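# Place the mat cartridge label-up into an empty tray pocket

## Task

Pick up the cartridge resting on the green mat and set it, label facing up, into one of the vacant pockets of the tray that already holds some cartridges; then open the gripper and release it.

## Robot and tools

Robot: two arms, named left_arm and right_arm, each with six revolute joints and a parallel gripper. The names are labels only. In the shared scene frame, left_arm sits on the +y side. That frame has its origin on the table surface midway between the arms, +x running out over the table and +z pointing up. Objects must stay on the table, and the arms must not collide with or shove each other.

Joint order. Every row you send, and every per-joint list in a result, follows this sequence for each arm: shoulder, elbow, wrist roll, wrist pitch, waist, wrist yaw. Use this order only. The stated ranges in radians are: shoulder 0.000 to 3.142, elbow 0.000 to 3.142, wrist roll -2.094 to 2.094, wrist pitch -1.571 to 1.571, waist -2.618 to 3.054, wrist yaw -1.571 to 1.571. The true ends may differ from these by up to 0.036 rad either way. A target more than 0.036 rad beyond a stated end, and farther out than the joint's last reported angle, makes the call fail. A target beyond the real end gets clipped, and the result then reports "joint sent to its limit". A missing message does not prove the joint has more room.

A row holds 14 numbers: left_arm's six joint angles, then its gripper opening, then the same seven for right_arm. Both arms must always be filled in, even when only one moves. Joint values are absolute target angles in radians, on the same scale as Joint positions, not offsets. The opening runs from -1 (closed) to +1 (fully open, a pad gap of 0.094 m).

Tools:
- execute_actions(actions): a list of actions run one after another. Each action is a table of at most 15 rows. Each row is held for one control step of 1/30 s, so an action lasts 0.5 s. If a table is shorter than 15 rows, its final row repeats until the action ends. Sending an empty list just returns the current state and images.
- move(target, speed, blocking): target is a single 14-number row of absolute joint angles and openings. All joints travel on paths that finish at the same moment, so the gripper tends to trace a curve. Path time is clamped between 0.5 and 10 s; longer paths stop after 10 s, before reaching the target. speed (0.01 to 2 rad/s, default 0.5) caps the joint with the largest change. Openings are applied at the start. The move does not avoid obstacles or the other arm. Faster moves hit harder, and aiming deeper past a contact presses harder. With blocking=false the result arrives after 0.5 s while motion continues; then use wait or stop before issuing further rows or moves. The extra "move:" line reports the outcome (done, off_target, moving, held, fault), limits=held or limits=none, and each arm's joint farthest from its target. After limits=held, motion can suddenly speed up.
- wait(seconds): 0 to 10 s with commands held; it returns early if a running move finishes.
- stop(): brakes a running move. Fast arms need distance to brake, and the fingers continue their motion.
- zoom_image(camera, region): enlarged view of the newest image from cam_high, cam_low, cam_left_wrist or cam_right_wrist. region is [x0, y0, x1, y1] in pixels from the top-left corner, at most 504 by 504. All cameras are 504x504.
- finished_scene(scene): closes the current scene, given its number, and reports success. This cannot be undone, so the cartridge must already be seated and released.

Motion limits. Each control step, a joint's target is kept within a fixed distance of its measured angle: 0.202 rad waist, 0.258 shoulder, 0.238 elbow, 0.573 wrist pitch, 0.522 wrist yaw and wrist roll. Targets are also scaled back so the gripper never leads its measured position by more than 70 mm. Big changes therefore need several actions. The Joint targets line shows what the joints are currently chasing. To freeze a joint, resend that value. A motion cut short may need to be finished by a later command.

Results. The state line gives each gripper's end_effector_position in metres and end_effector_quat_wxyz in the scene frame. That point lies between the finger pads, about 1 cm behind the tips, and is less accurate at long reach. Fingers point along the gripper's +z and close along its y. Joint positions and Joint velocities list the joints in the order above, plus the pad gap in m (and m/s). grip_measured gives the opening on the command scale, possibly off by about 1 mm per gripper. "joint command not followed" means the clearance check changed or blocked some joint targets.

Gripping. To hold the cartridge, command about 0.03 below grip_measured; a smaller margin squeezes more gently. Pads push with about 50 to 62 N at most, with a brief spike on first contact. Parts under about 2 mm thick are gripped more weakly. Small tugs on the held part or pushes on loose objects can occur, so grip firmly and check before releasing.

Cautions. Loaded motors heat up, even while idle. MOTOR HOT appears at 75 °C. At 90 °C that arm halts for 10 s. At 100 °C the arm goes limp and drops until it cools. These are shown as OVER-TEMPERATURE FAULT lines. Avoid drops, slams, hard pushes and arm-on-arm contact. Approach slowly near contact, lower the cartridge label up into an empty pocket, open the gripper, and lift clear.

Each tool is called after "Call:" by a JSON object that holds its "name" and its "arguments", one argument or row to a line.

## Session

Call:
{"name": "execute_actions", "arguments": {
  "actions": []
}}

Scene clock: 0.00 s.
left_arm: end_effector_position=(+0.1657, +0.2127, +0.1023) grip_measured=+1.000 end_effector_quat_wxyz=(+0.103, +0.585, +0.756, -0.275) | right_arm: end_effector_position=(+0.4608, -0.0084, +0.1976) grip_measured=+1.000 end_effector_quat_wxyz=(+0.315, -0.574, +0.745, -0.125)
Joint names: [shoulder, elbow, wrist roll, wrist pitch, waist, wrist yaw]
Joint positions: left_arm=[ 1.258  0.798  1.74  -1.492  0.327  0.47   0.094] | right_arm=[ 1.777  1.59  -0.785 -0.716  0.505  0.201  0.094]
Joint velocities: left_arm=[ 0.017 -0.012  0.022  0.051 -0.012 -0.037  0.   ] | right_arm=[-0.002  0.002 -0.037 -0.022  0.017 -0.051  0.   ]
Joint targets: left_arm=[1.253 0.804 1.742 -1.497 0.327 0.484] | right_arm=[1.763 1.602 -0.783 -0.712 0.505 0.201]

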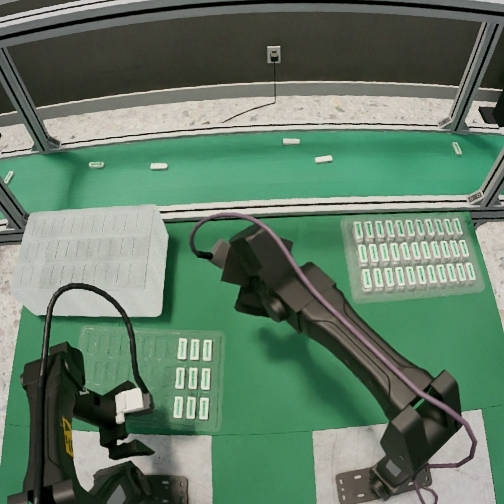

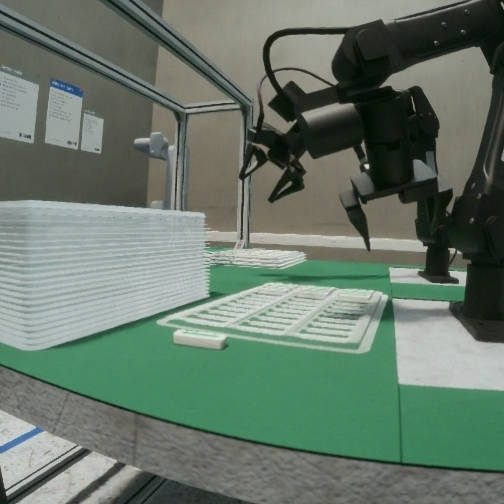

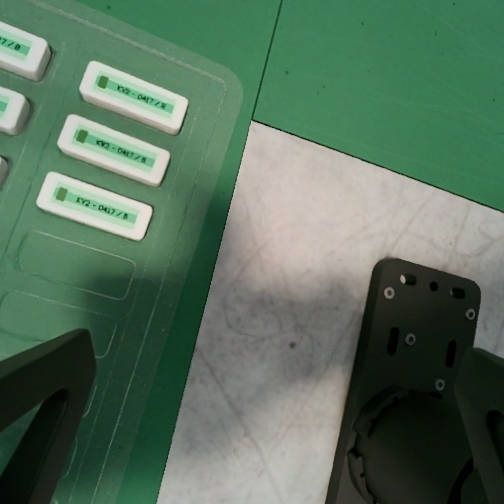

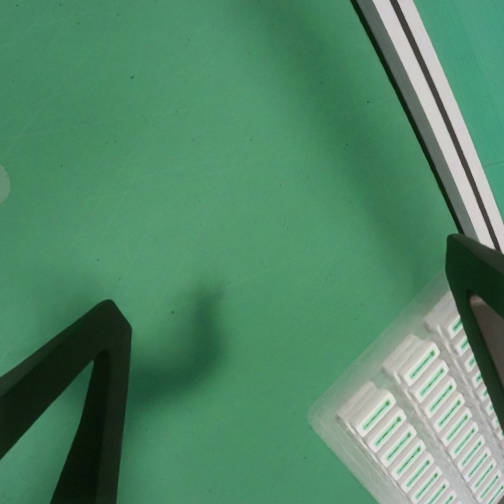

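Call:
{"name": "move", "arguments": {
  "target": [1.3,1.1,0,-1.37,0.7,0,1,1.2,1.0,0,-0.7,-0.3,0,1],
  "speed": 1.0
}}

Scene clock: 6.93 s.
left_arm: end_effector_position=(+0.1922, +0.3777, +0.1301) grip_measured=+1.000 end_effector_quat_wxyz=(-0.014, -0.337, +0.941, -0.009) | right_arm: end_effector_position=(+0.3722, -0.3146, +0.1755) grip_measured=+1.000 end_effector_quat_wxyz=(+0.314, +0.093, +0.944, -0.036)
Joint names: [shoulder, elbow, wrist roll, wrist pitch, waist, wrist yaw]
Joint positions: left_arm=[ 1.289  1.073  0.007 -1.388  0.691  0.007  0.094] | right_arm=[ 1.227  1.015 -0.007 -0.715 -0.292  0.008  0.094]
Joint velocities: left_arm=[-0.007 -0.017 -0.007 -0.051  0.022 -0.007  0.   ] | right_arm=[-0.007 -0.012 -0.007 -0.037 -0.002  0.007  0.   ]
Joint targets: left_arm=[1.300 1.100 -0.000 -1.370 0.700 -0.000] | right_arm=[1.200 1.000 0.000 -0.700 -0.300 0.000]
move: off_target (left_arm, right_arm); limits=none; left_arm: farthest joint: the elbow, 0.027 radians from its target (0.302 radians at the start); right_arm: farthest joint: the shoulder, 0.027 radians from its target (0.577 radians at the start)

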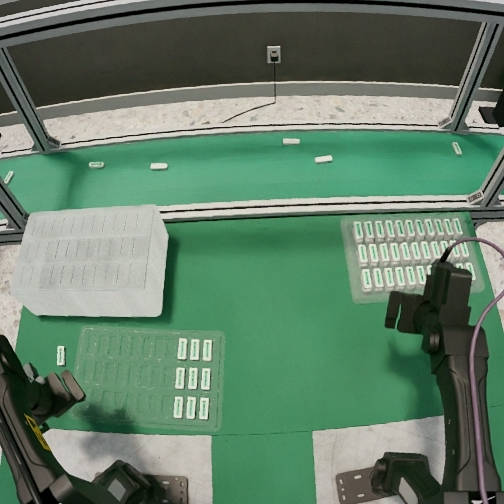

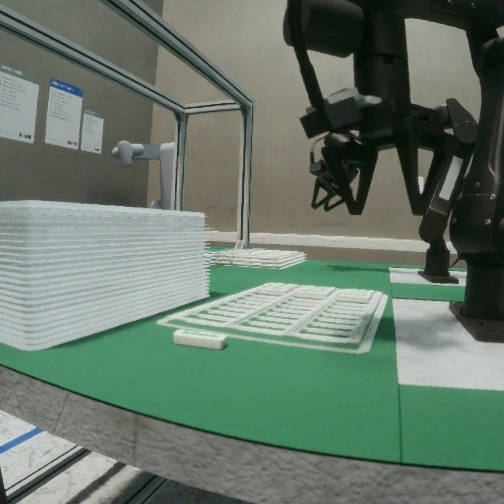

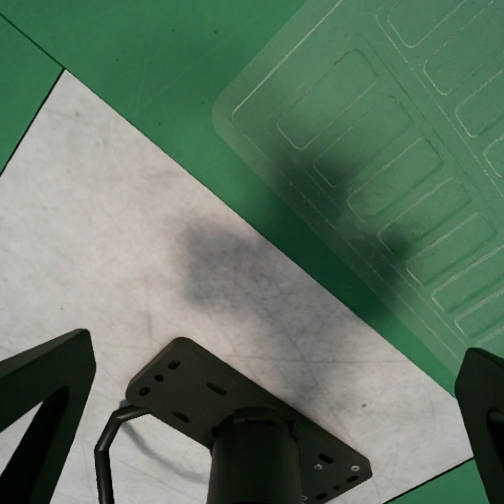

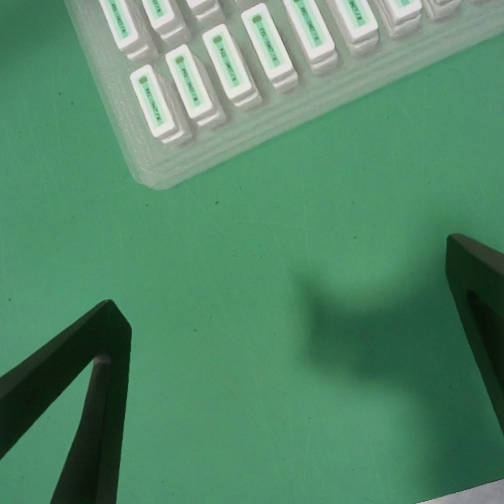

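Call:
{"name": "move", "arguments": {
  "target": [1.65,1.45,0,-1.37,0.6,0,1,1.2,1.0,0,-0.7,-0.3,0,1],
  "speed": 1.0
}}

Scene clock: 14.73 s.
left_arm: end_effector_position=(+0.2794, +0.4196, +0.1362) grip_measured=+1.000 end_effector_quat_wxyz=(-0.013, -0.298, +0.954, -0.007) | right_arm: end_effector_position=(+0.3722, -0.3146, +0.1755) grip_measured=+1.000 end_effector_quat_wxyz=(+0.314, +0.093, +0.944, -0.036)
Joint names: [shoulder, elbow, wrist roll, wrist pitch, waist, wrist yaw]
Joint positions: left_arm=[ 1.649  1.419  0.006 -1.371  0.608  0.006  0.094] | right_arm=[ 1.227  1.015 -0.007 -0.715 -0.292  0.008  0.094]
Joint velocities: left_arm=[ 0.002 -0.002 -0.037  0.007 -0.007  0.007  0.   ] | right_arm=[ 0.002 -0.007 -0.095 -0.037 -0.002  0.051  0.   ]
Joint targets: left_arm=[1.650 1.450 0.000 -1.370 0.600 0.000] | right_arm=[1.200 1.000 -0.000 -0.700 -0.300 0.000]
move: off_target (left_arm, right_arm); limits=none; left_arm: farthest joint: the elbow, 0.031 radians from its target (0.377 radians at the start); right_arm: farthest joint: the shoulder, 0.027 radians from its target (0.027 radians at the start)

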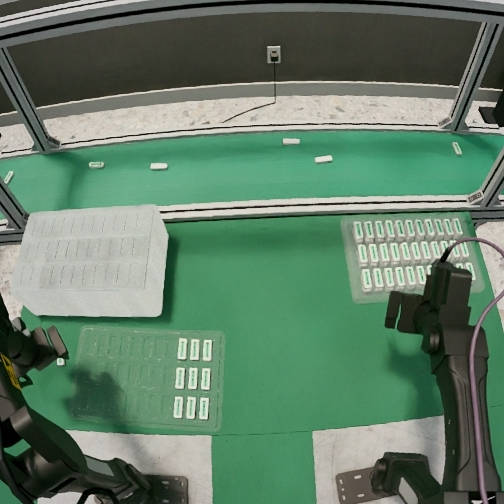

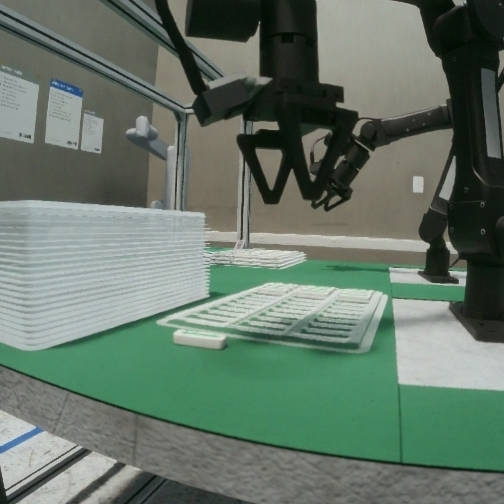

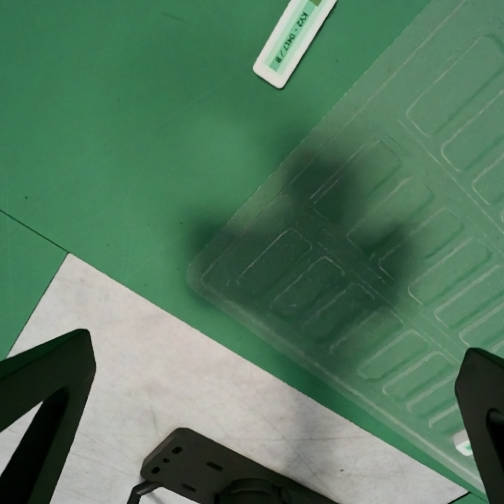

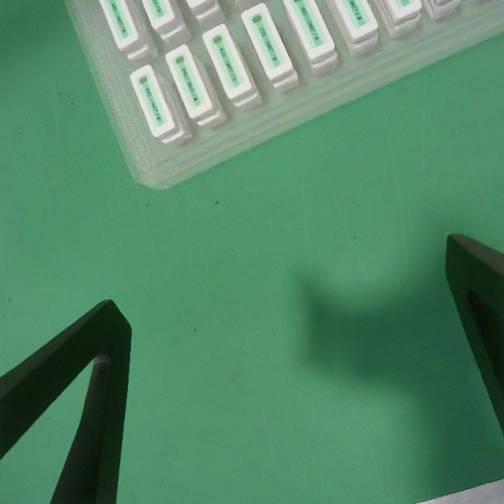

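Call:
{"name": "move", "arguments": {
  "target": [1.65,1.25,0.6,-1.13,0.6,0,1,1.2,1.0,0,-0.7,-0.3,0,1],
  "speed": 1.0
}}

Scene clock: 21.57 s.
left_arm: end_effector_position=(+0.2901, +0.4277, +0.0962) grip_measured=+1.000 end_effector_quat_wxyz=(+0.015, -0.009, +1.000, +0.009) | right_arm: end_effector_position=(+0.3723, -0.3146, +0.1755) grip_measured=+1.000 end_effector_quat_wxyz=(+0.314, +0.093, +0.944, -0.036)
Joint names: [shoulder, elbow, wrist roll, wrist pitch, waist, wrist yaw]
Joint positions: left_arm=[ 1.649  1.26   0.593 -1.147  0.608  0.003  0.094] | right_arm=[ 1.227  1.015 -0.007 -0.715 -0.292  0.007  0.094]
Joint velocities: left_arm=[ 0.002  0.007  0.007  0.022 -0.007  0.037  0.   ] | right_arm=[-0.007 -0.002 -0.022 -0.022 -0.017 -0.007  0.   ]
Joint targets: left_arm=[1.650 1.250 0.600 -1.130 0.600 0.000] | right_arm=[1.200 1.000 0.000 -0.700 -0.300 -0.000]
move: off_target (right_arm); limits=none; left_arm: farthest joint: the wrist pitch, 0.017 radians from its target (0.241 radians at the start); right_arm: farthest joint: the shoulder, 0.027 radians from its target (0.027 radians at the start)

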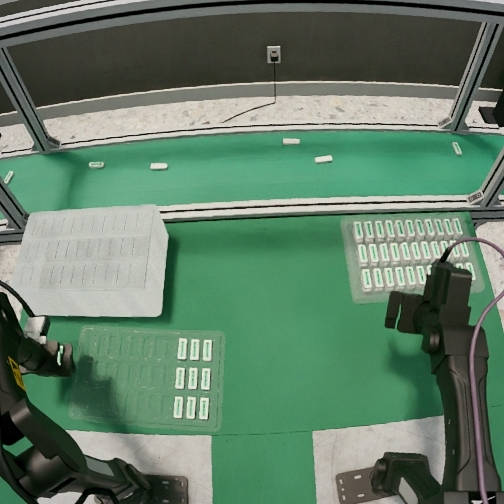

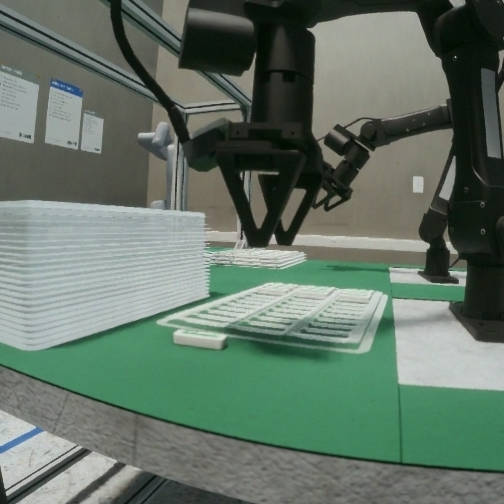

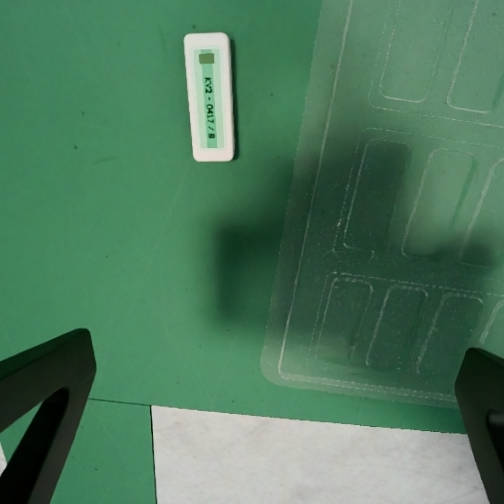

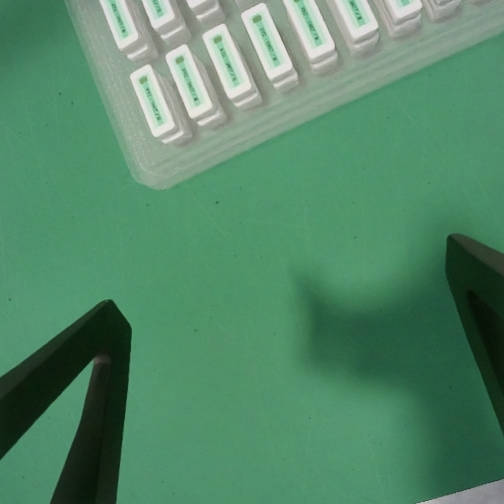

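Call:
{"name": "move", "arguments": {
  "target": [1.78,1.21,0.64,-0.96,0.645,0,1,1.2,1.0,0,-0.7,-0.3,0,1]
}}

Scene clock: 27.67 s.
left_arm: end_effector_position=(+0.3026, +0.4485, +0.0476) grip_measured=+1.000 end_effector_quat_wxyz=(+0.011, -0.004, +1.000, +0.008) | right_arm: end_effector_position=(+0.3723, -0.3146, +0.1755) grip_measured=+1.000 end_effector_quat_wxyz=(+0.314, +0.093, +0.944, -0.036)
Joint names: [shoulder, elbow, wrist roll, wrist pitch, waist, wrist yaw]
Joint positions: left_arm=[ 1.782  1.215  0.634 -0.977  0.637  0.001  0.094] | right_arm=[ 1.227  1.015 -0.007 -0.715 -0.292  0.007  0.094]
Joint velocities: left_arm=[ 0.007 -0.012 -0.022  0.007 -0.012 -0.007  0.   ] | right_arm=[ 0.002 -0.002 -0.007  0.022  0.002 -0.037  0.   ]
Joint targets: left_arm=[1.780 1.210 0.640 -0.960 0.645 -0.000] | right_arm=[1.200 1.000 -0.000 -0.700 -0.300 0.000]
move: off_target (right_arm); limits=none; left_arm: farthest joint: the wrist pitch, 0.017 radians from its target (0.186 radians at the start); right_arm: farthest joint: the shoulder, 0.027 radians from its target (0.027 radians at the start)

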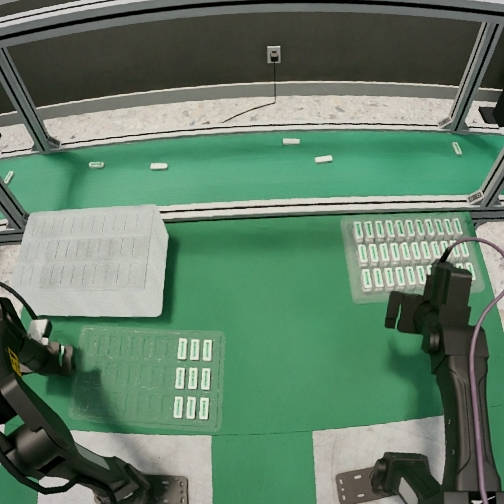

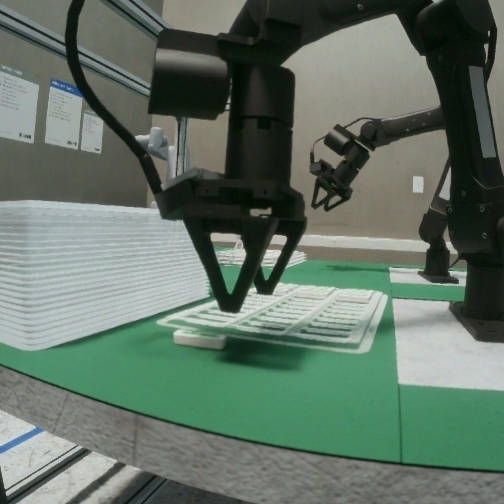

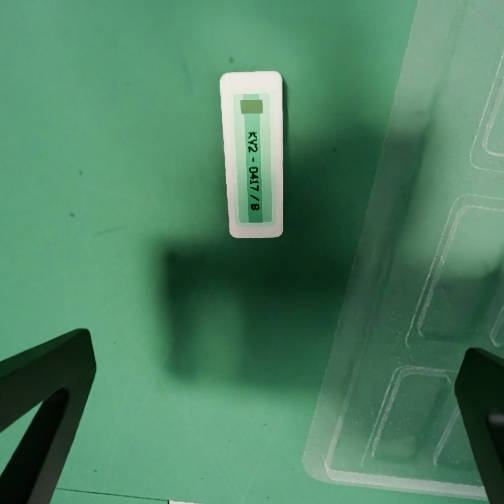

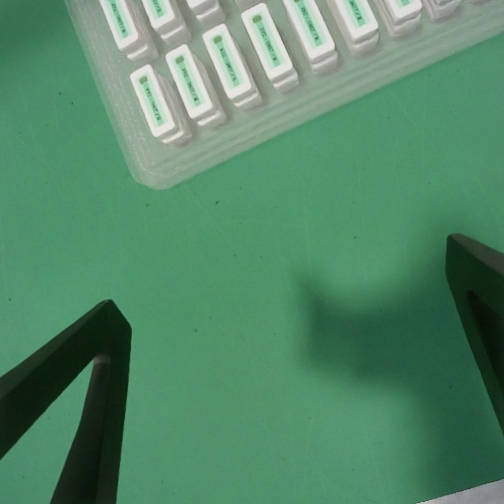

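Call:
{"name": "move", "arguments": {
  "target": [1.95,1.36,0.6,-0.93,0.585,0,0.3,1.2,1.0,0,-0.7,-0.3,0,1],
  "speed": 0.3
}}

Scene clock: 30.83 s.
left_arm: end_effector_position=(+0.3389, +0.4557, +0.0243) grip_measured=+0.302 end_effector_quat_wxyz=(+0.006, +0.005, +1.000, +0.003) | right_arm: end_effector_position=(+0.3723, -0.3146, +0.1755) grip_measured=+1.000 end_effector_quat_wxyz=(+0.314, +0.093, +0.944, -0.036)
Joint names: [shoulder, elbow, wrist roll, wrist pitch, waist, wrist yaw]
Joint positions: left_arm=[ 1.945  1.332  0.607 -0.945  0.592  0.001  0.061] | right_arm=[ 1.227  1.015 -0.007 -0.715 -0.292  0.007  0.094]
Joint velocities: left_arm=[-0.012  0.007  0.007 -0.007  0.002 -0.007 -0.001] | right_arm=[ 0.002 -0.007  0.007 -0.022 -0.007 -0.007  0.   ]
Joint targets: left_arm=[1.950 1.360 0.600 -0.930 0.585 0.000] | right_arm=[1.200 1.000 -0.000 -0.700 -0.300 -0.000]
move: off_target (left_arm, right_arm); limits=none; left_arm: farthest joint: the elbow, 0.028 radians from its target (0.145 radians at the start); right_arm: farthest joint: the shoulder, 0.027 radians from its target (0.027 radians at the start)

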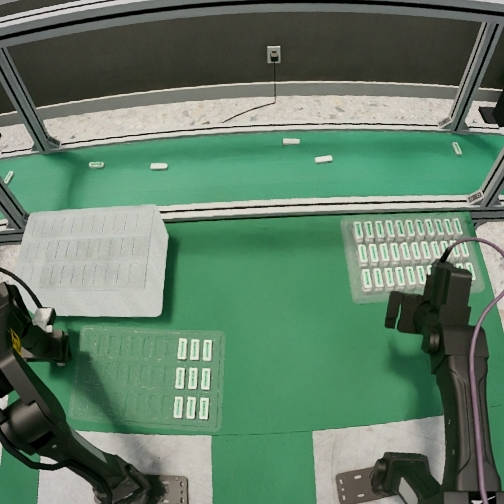

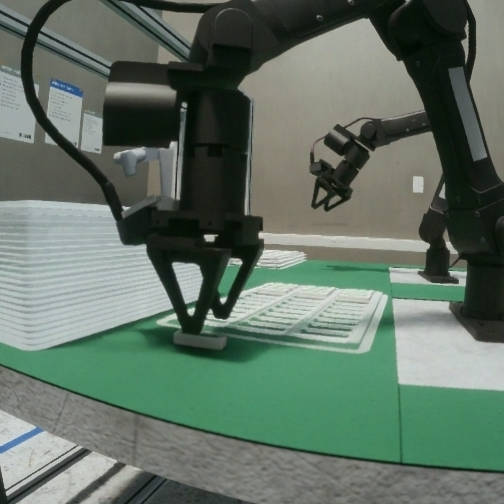

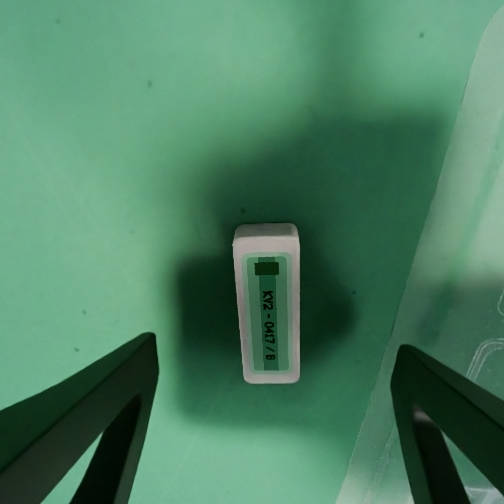

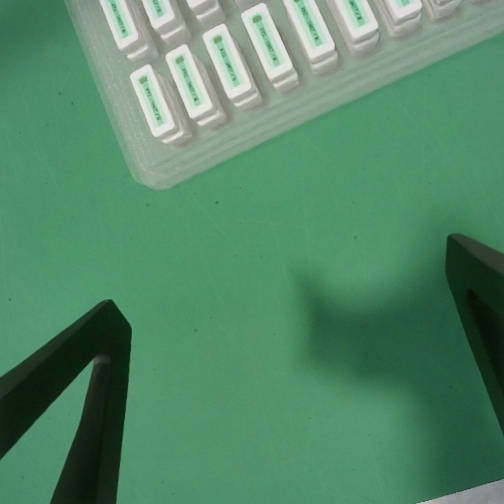

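Call:
{"name": "move", "arguments": {
  "target": [1.98,1.36,0.62,-0.90,0.585,0,0.0,1.2,1.0,0,-0.7,-0.3,0,1],
  "speed": 0.1
}}

Scene clock: 33.60 s.
left_arm: end_effector_position=(+0.3422, +0.4580, +0.0144) grip_measured=+0.001 end_effector_quat_wxyz=(+0.005, +0.009, +1.000, +0.003) | right_arm: end_effector_position=(+0.3723, -0.3146, +0.1755) grip_measured=+1.000 end_effector_quat_wxyz=(+0.314, +0.093, +0.944, -0.036)
Joint names: [shoulder, elbow, wrist roll, wrist pitch, waist, wrist yaw]
Joint positions: left_arm=[ 1.974  1.332  0.613 -0.917  0.592  0.001  0.047] | right_arm=[ 1.227  1.015 -0.007 -0.715 -0.292  0.007  0.094]
Joint velocities: left_arm=[-0.012 -0.017  0.037 -0.022  0.007 -0.095  0.   ] | right_arm=[ 0.007  0.007 -0.007  0.066 -0.007  0.007  0.   ]
Joint targets: left_arm=[1.980 1.360 0.620 -0.900 0.585 0.000] | right_arm=[1.200 1.000 0.000 -0.700 -0.300 0.000]
move: off_target (left_arm, right_arm); limits=none; left_arm: farthest joint: the elbow, 0.028 radians from its target (0.028 radians at the start); right_arm: farthest joint: the shoulder, 0.027 radians from its target (0.027 radians at the start)

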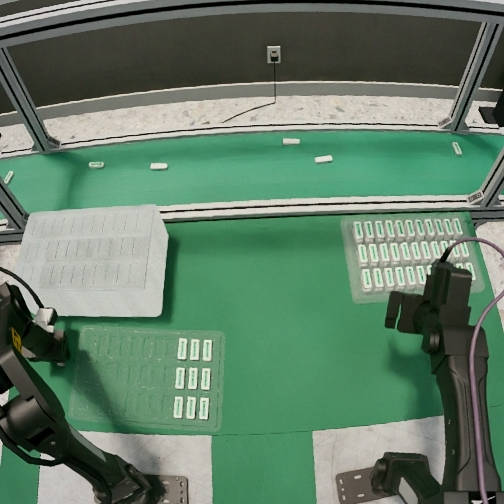

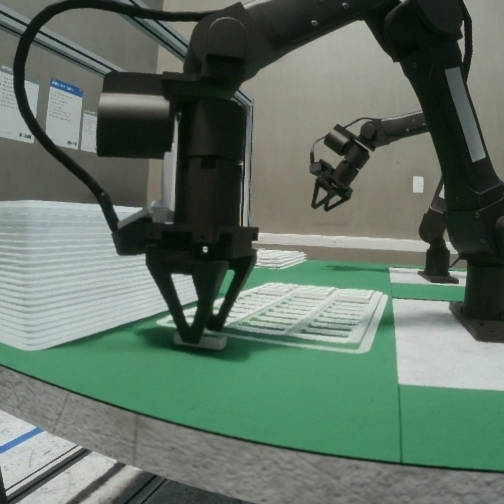

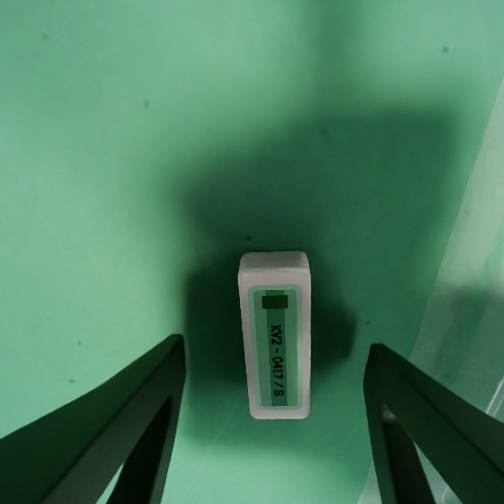

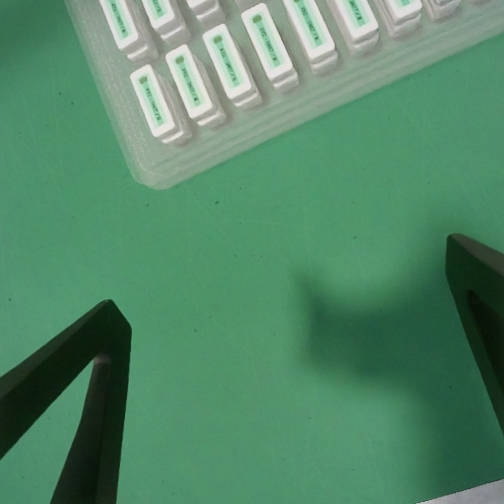

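Tip is still about 1 cm above the table; lower further.

Call:
{"name": "move", "arguments": {
  "target": [2.0,1.36,0.62,-0.89,0.585,0,0.0,1.2,1.0,0,-0.7,-0.3,0,1],
  "speed": 0.1
}}

Call:
{"name": "execute_actions", "arguments": {
  "actions": [
    [[2.0,1.36,0.62,-0.89,0.585,0,-0.5,1.2,1.0,0,-0.7,-0.3,0,1]],
    [[2.0,1.36,0.62,-0.89,0.585,0,-0.68,1.2,1.0,0,-0.7,-0.3,0,1]],
    [[2.0,1.36,0.62,-0.89,0.585,0,-0.68,1.2,1.0,0,-0.7,-0.3,0,1]]
  ]
}}

Call:
{"name": "zoom_image", "arguments": {
  "camera": "cam_low",
  "region": [120,260,280,380]
}}

Scene clock: 37.00 s.
left_arm: end_effector_position=(+0.3425, +0.4581, +0.0077) grip_measured=+0.001 end_effector_quat_wxyz=(+0.001, +0.009, +1.000, +0.000) | right_arm: end_effector_position=(+0.3723, -0.3146, +0.1755) grip_measured=+1.000 end_effector_quat_wxyz=(+0.314, +0.093, +0.944, -0.036)
Joint names: [shoulder, elbow, wrist roll, wrist pitch, waist, wrist yaw]
Joint positions: left_arm=[ 1.994  1.332  0.614 -0.907  0.592  0.001  0.047] | right_arm=[ 1.227  1.015 -0.007 -0.715 -0.292  0.007  0.094]
Joint velocities: left_arm=[ 0.002 -0.002 -0.022 -0.022 -0.022 -0.022 -0.001] | right_arm=[ 0.002 -0.002 -0.066 -0.037 -0.002 -0.066  0.   ]
Joint targets: left_arm=[2.000 1.360 0.620 -0.890 0.585 0.000] | right_arm=[1.200 1.000 0.000 -0.700 -0.300 -0.000]
move: off_target (left_arm, right_arm); limits=none; left_arm: farthest joint: the elbow, 0.028 radians from its target (0.028 radians at the start); right_arm: farthest joint: the shoulder, 0.027 radians from its target (0.027 radians at the start)

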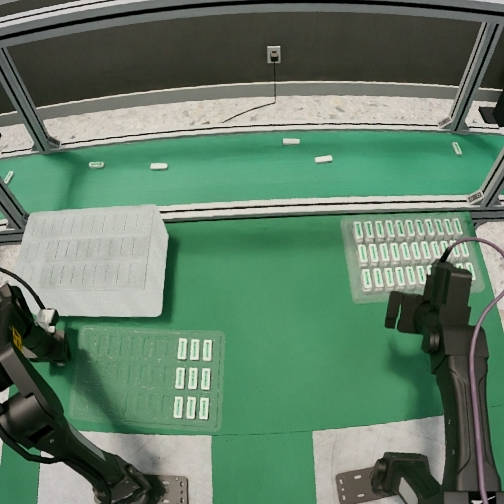

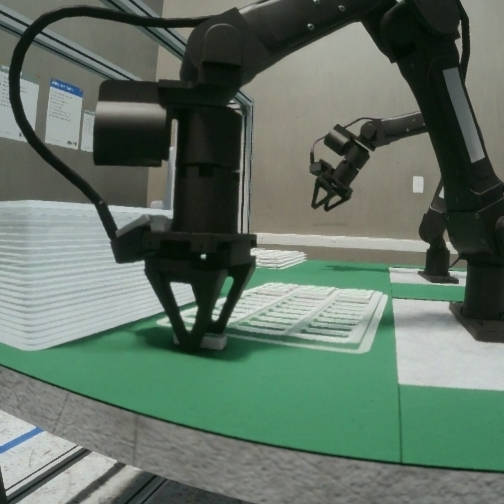

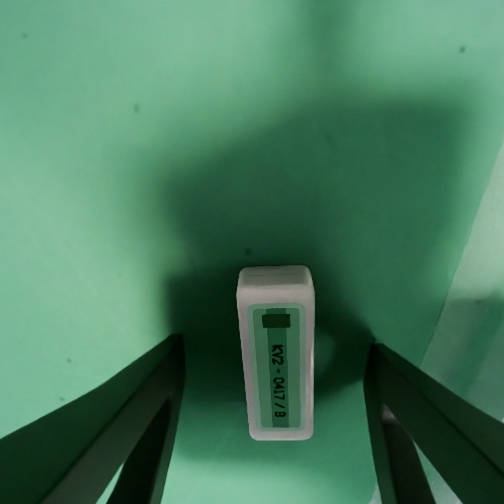

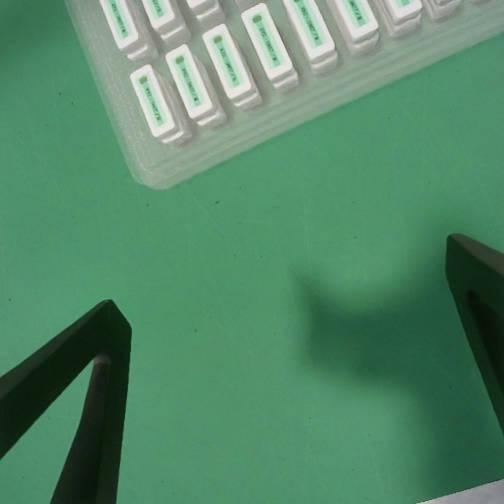

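Scene clock: 38.50 s.
left_arm: end_effector_position=(+0.3426, +0.4582, +0.0077) grip_measured=-0.664 end_effector_quat_wxyz=(+0.002, +0.009, +1.000, +0.000) | right_arm: end_effector_position=(+0.3723, -0.3146, +0.1755) grip_measured=+1.000 end_effector_quat_wxyz=(+0.314, +0.093, +0.944, -0.036)
Joint names: [shoulder, elbow, wrist roll, wrist pitch, waist, wrist yaw]
Joint positions: left_arm=[ 1.994  1.332  0.614 -0.907  0.592  0.001  0.016] | right_arm=[ 1.227  1.015 -0.007 -0.715 -0.292  0.007  0.094]
Joint velocities: left_arm=[ 0.002  0.002 -0.007 -0.022 -0.012 -0.081 -0.   ] | right_arm=[ 0.027 -0.007  0.007 -0.022 -0.002 -0.037  0.   ]
Joint targets: left_arm=[2.000 1.360 0.620 -0.890 0.585 0.000] | right_arm=[1.200 1.000 0.000 -0.700 -0.300 -0.000]

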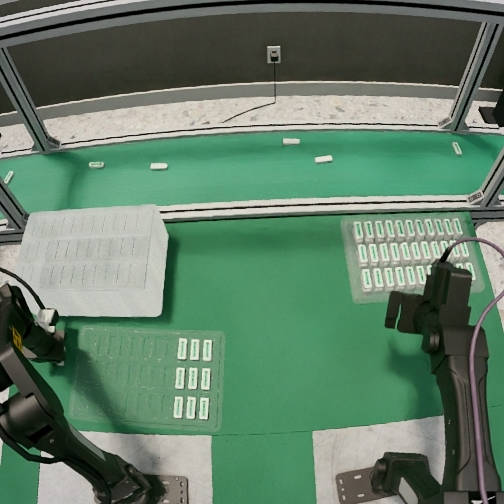

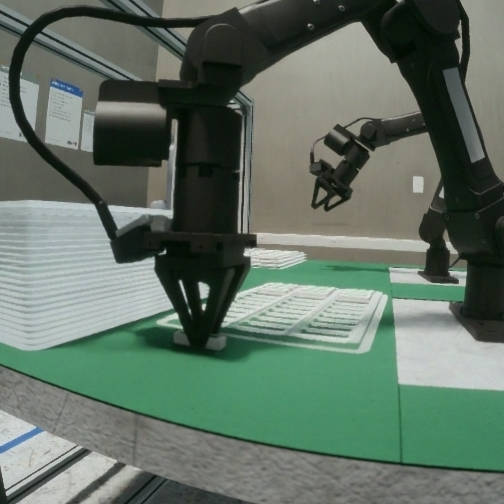

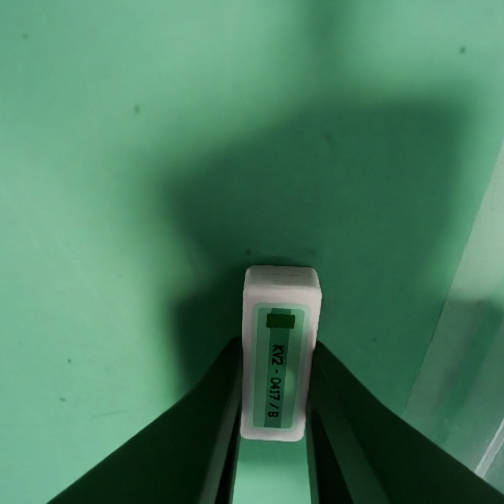

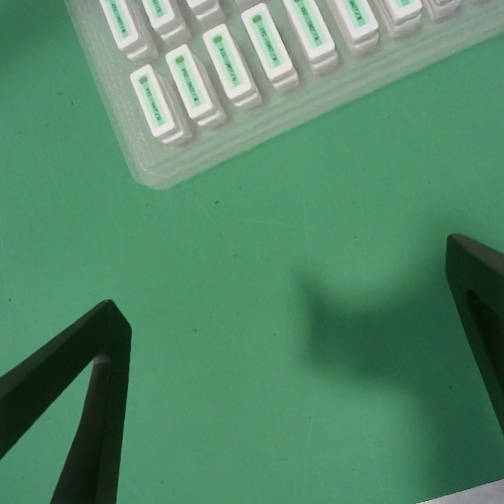

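Region (120, 260, 280, 380) of cam_low's 504x504 image, scaled by 3.150, with more detail than that image has; it fills the top 378 rows of this view, and the rest is white.

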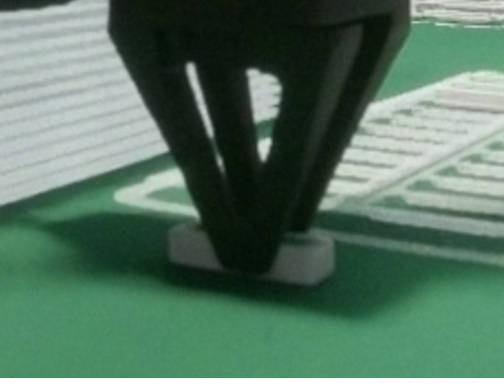

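Call:
{"name": "move", "arguments": {
  "target": [1.89,1.36,0.62,-1.0,0.585,0,-0.695,1.2,1.0,0,-0.7,-0.3,0,1],
  "speed": 0.2
}}

Call:
{"name": "move", "arguments": {
  "target": [1.85,1.29,0.54,-1.0,0.46,0,-0.695,1.2,1.0,0,-0.7,-0.3,0,1],
  "speed": 0.2
}}

Scene clock: 42.40 s.
left_arm: end_effector_position=(+0.3335, +0.4520, +0.0358) grip_measured=-0.671 end_effector_quat_wxyz=(+0.004, +0.009, +1.000, +0.002) | right_arm: end_effector_position=(+0.3723, -0.3146, +0.1755) grip_measured=+1.000 end_effector_quat_wxyz=(+0.314, +0.093, +0.944, -0.036)
Joint names: [shoulder, elbow, wrist roll, wrist pitch, waist, wrist yaw]
Joint positions: left_arm=[ 1.91   1.332  0.614 -0.984  0.592  0.001  0.015] | right_arm=[ 1.227  1.015 -0.007 -0.715 -0.292  0.007  0.094]
Joint velocities: left_arm=[-0.032 -0.007  0.022 -0.066 -0.017 -0.007 -0.   ] | right_arm=[-0.002 -0.002 -0.022 -0.022 -0.022  0.095  0.   ]
Joint targets: left_arm=[1.890 1.360 0.620 -1.000 0.585 -0.000] | right_arm=[1.200 1.000 -0.000 -0.700 -0.300 -0.000]
move: off_target (left_arm, right_arm); limits=none; left_arm: farthest joint: the elbow, 0.028 radians from its target (0.028 radians at the start); right_arm: farthest joint: the shoulder, 0.027 radians from its target (0.027 radians at the start)

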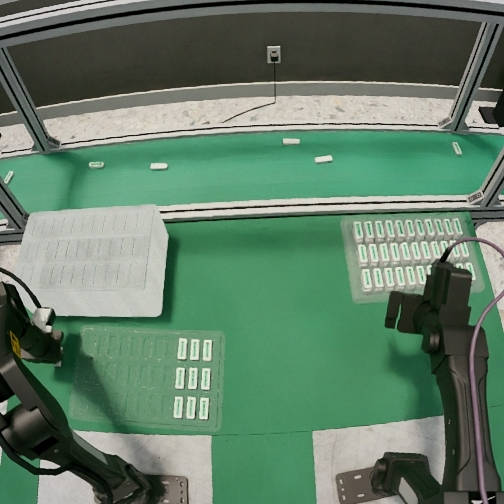

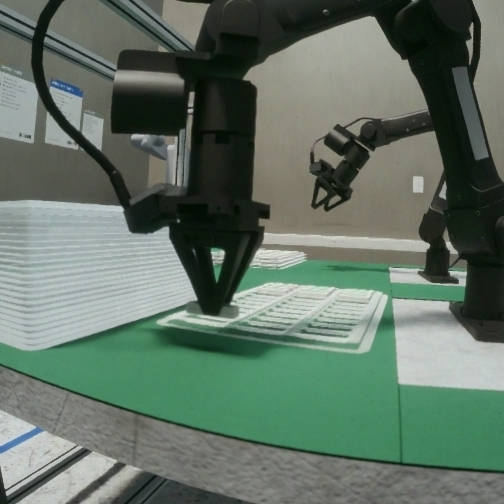

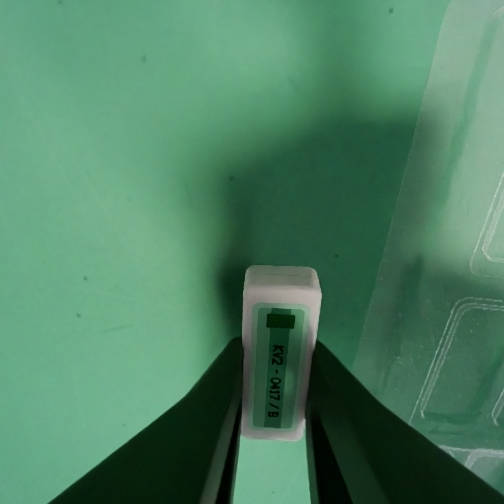

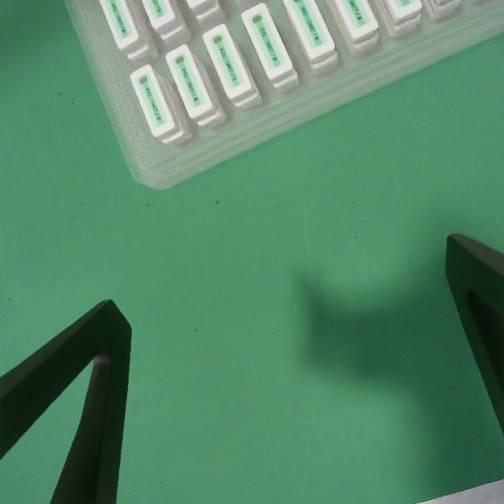

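Scene clock: 43.60 s.
left_arm: end_effector_position=(+0.3493, +0.4108, +0.0402) grip_measured=-0.671 end_effector_quat_wxyz=(+0.006, +0.039, +0.999, +0.003) | right_arm: end_effector_position=(+0.3723, -0.3146, +0.1755) grip_measured=+1.000 end_effector_quat_wxyz=(+0.314, +0.093, +0.944, -0.036)
Joint names: [shoulder, elbow, wrist roll, wrist pitch, waist, wrist yaw]
Joint positions: left_arm=[ 1.874  1.303  0.547 -0.985  0.465  0.     0.015] | right_arm=[ 1.227  1.015 -0.007 -0.715 -0.292  0.007  0.094]
Joint velocities: left_arm=[ 0.002  0.007  0.066 -0.022  0.012 -0.095 -0.001] | right_arm=[-0.002  0.007 -0.066 -0.066  0.002 -0.022  0.   ]
Joint targets: left_arm=[1.850 1.290 0.540 -1.000 0.460 -0.000] | right_arm=[1.200 1.000 -0.000 -0.700 -0.300 -0.000]
move: off_target (left_arm, right_arm); limits=none; left_arm: farthest joint: the shoulder, 0.024 radians from its target (0.060 radians at the start); right_arm: farthest joint: the shoulder, 0.027 radians from its target (0.027 radians at the start)

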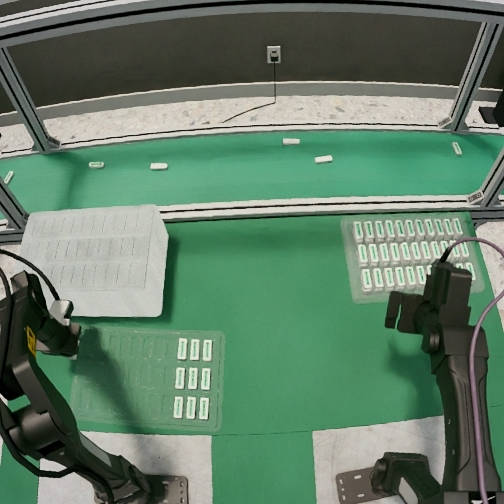

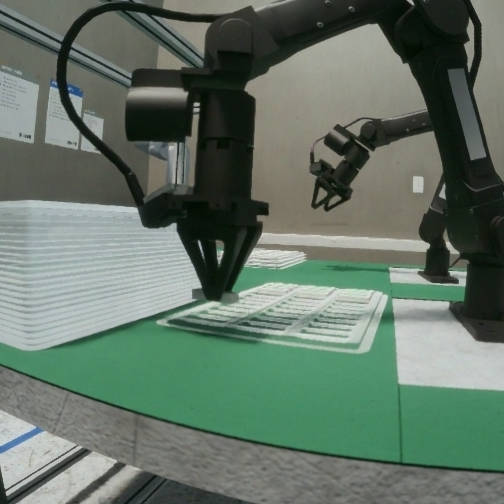

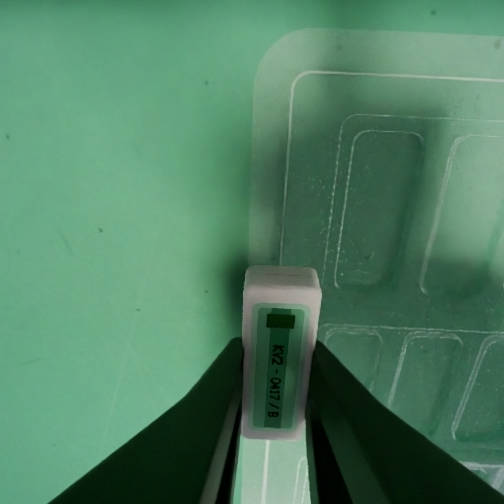

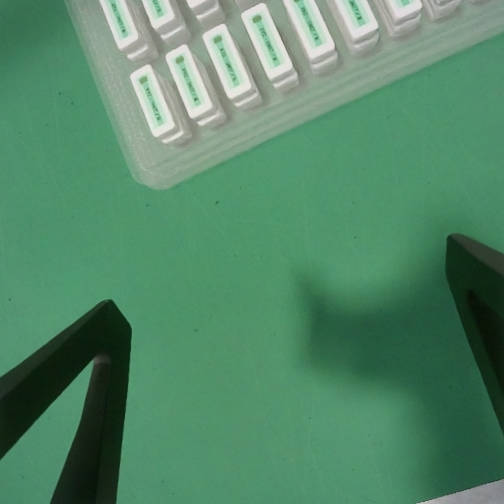

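Call:
{"name": "move", "arguments": {
  "target": [1.71,1.10,0.54,-0.915,0.457,0,-0.695,1.2,1.0,0,-0.7,-0.3,0,1],
  "speed": 0.2
}}

Scene clock: 50.20 s.
left_arm: end_effector_position=(+0.3128, +0.3951, +0.0369) grip_measured=-0.671 end_effector_quat_wxyz=(+0.005, +0.037, +0.999, +0.009) | right_arm: end_effector_position=(+0.3723, -0.3146, +0.1755) grip_measured=+1.000 end_effector_quat_wxyz=(+0.314, +0.093, +0.944, -0.036)
Joint names: [shoulder, elbow, wrist roll, wrist pitch, waist, wrist yaw]
Joint positions: left_arm=[ 1.733  1.112  0.546 -0.932  0.468 -0.01   0.015] | right_arm=[ 1.227  1.015 -0.007 -0.715 -0.292  0.007  0.094]
Joint velocities: left_arm=[-0.017 -0.012  0.007  0.007  0.007 -0.022  0.001] | right_arm=[-0.002  0.007 -0.066  0.037  0.002 -0.022  0.   ]
Joint targets: left_arm=[1.710 1.100 0.540 -0.915 0.457 0.000] | right_arm=[1.200 1.000 0.000 -0.700 -0.300 0.000]
move: off_target (left_arm, right_arm); limits=none; left_arm: farthest joint: the shoulder, 0.023 radians from its target (0.164 radians at the start); right_arm: farthest joint: the shoulder, 0.027 radians from its target (0.027 radians at the start)

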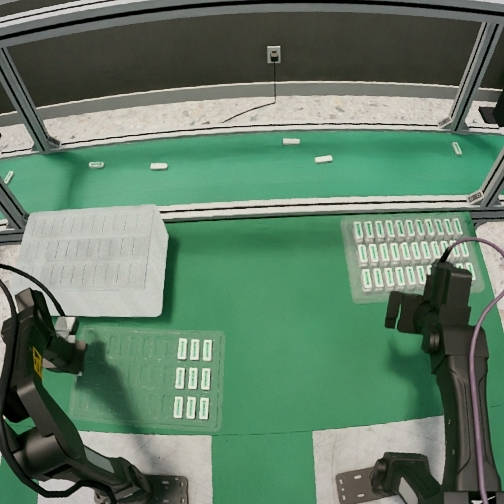

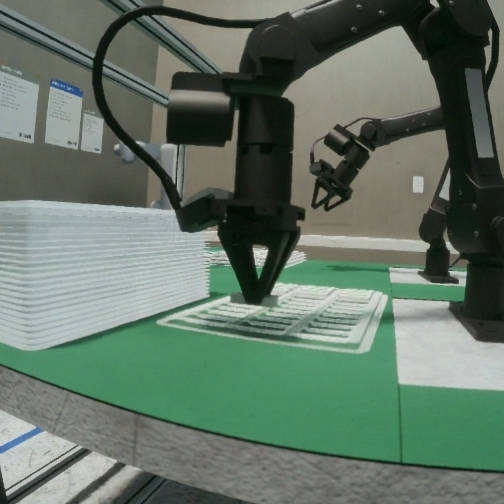

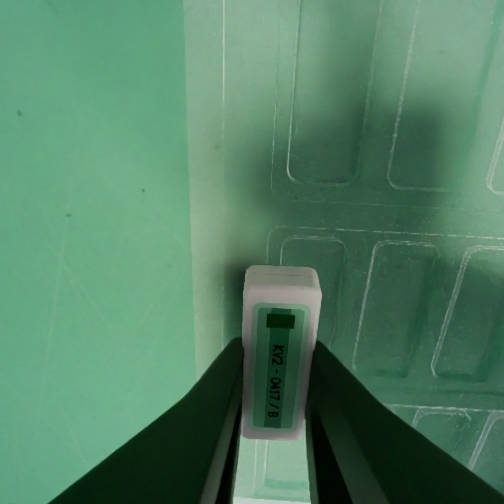

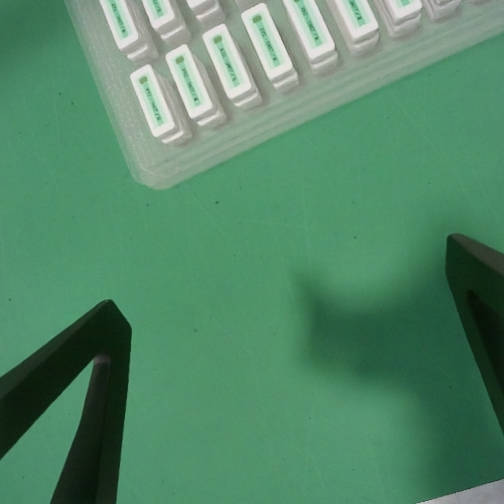

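Call:
{"name": "move", "arguments": {
  "target": [1.71,1.05,0.54,-0.865,0.432,0,-0.695,1.2,1.0,0,-0.7,-0.3,0,1],
  "speed": 0.1
}}

Scene clock: 53.00 s.
left_arm: end_effector_position=(+0.3117, +0.3855, +0.0251) grip_measured=-0.671 end_effector_quat_wxyz=(+0.005, +0.051, +0.999, +0.008) | right_arm: end_effector_position=(+0.3723, -0.3146, +0.1755) grip_measured=+1.000 end_effector_quat_wxyz=(+0.314, +0.093, +0.944, -0.036)
Joint names: [shoulder, elbow, wrist roll, wrist pitch, waist, wrist yaw]
Joint positions: left_arm=[ 1.733  1.061  0.546 -0.882  0.441 -0.009  0.015] | right_arm=[ 1.227  1.015 -0.007 -0.715 -0.292  0.007  0.094]
Joint velocities: left_arm=[-0.002 -0.012 -0.081 -0.007 -0.002  0.022 -0.   ] | right_arm=[-0.017  0.012  0.022  0.022 -0.017  0.066  0.   ]
Joint targets: left_arm=[1.710 1.050 0.540 -0.865 0.432 -0.000] | right_arm=[1.200 1.000 0.000 -0.700 -0.300 -0.000]
move: off_target (left_arm, right_arm); limits=none; left_arm: farthest joint: the shoulder, 0.023 radians from its target (0.023 radians at the start); right_arm: farthest joint: the shoulder, 0.027 radians from its target (0.027 radians at the start)

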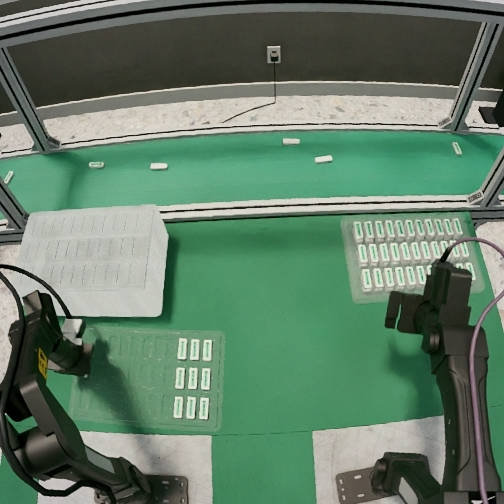

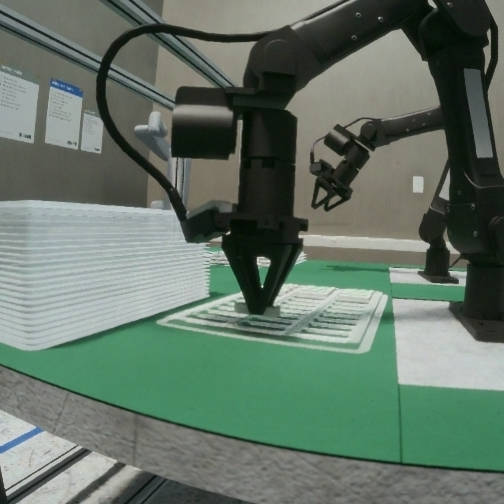

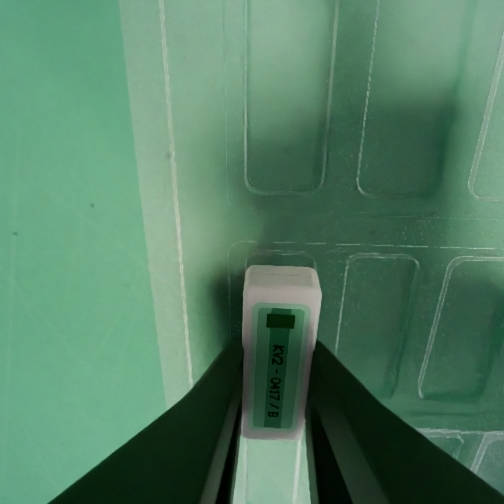

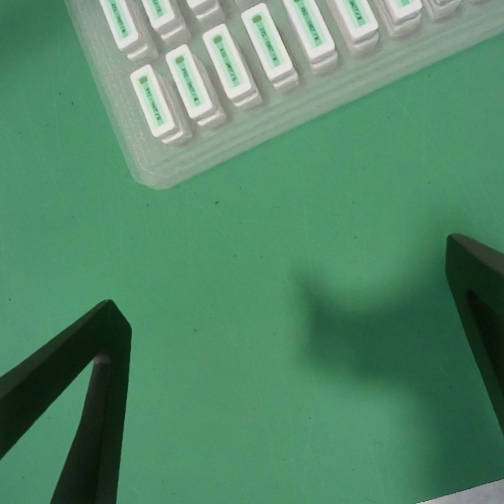

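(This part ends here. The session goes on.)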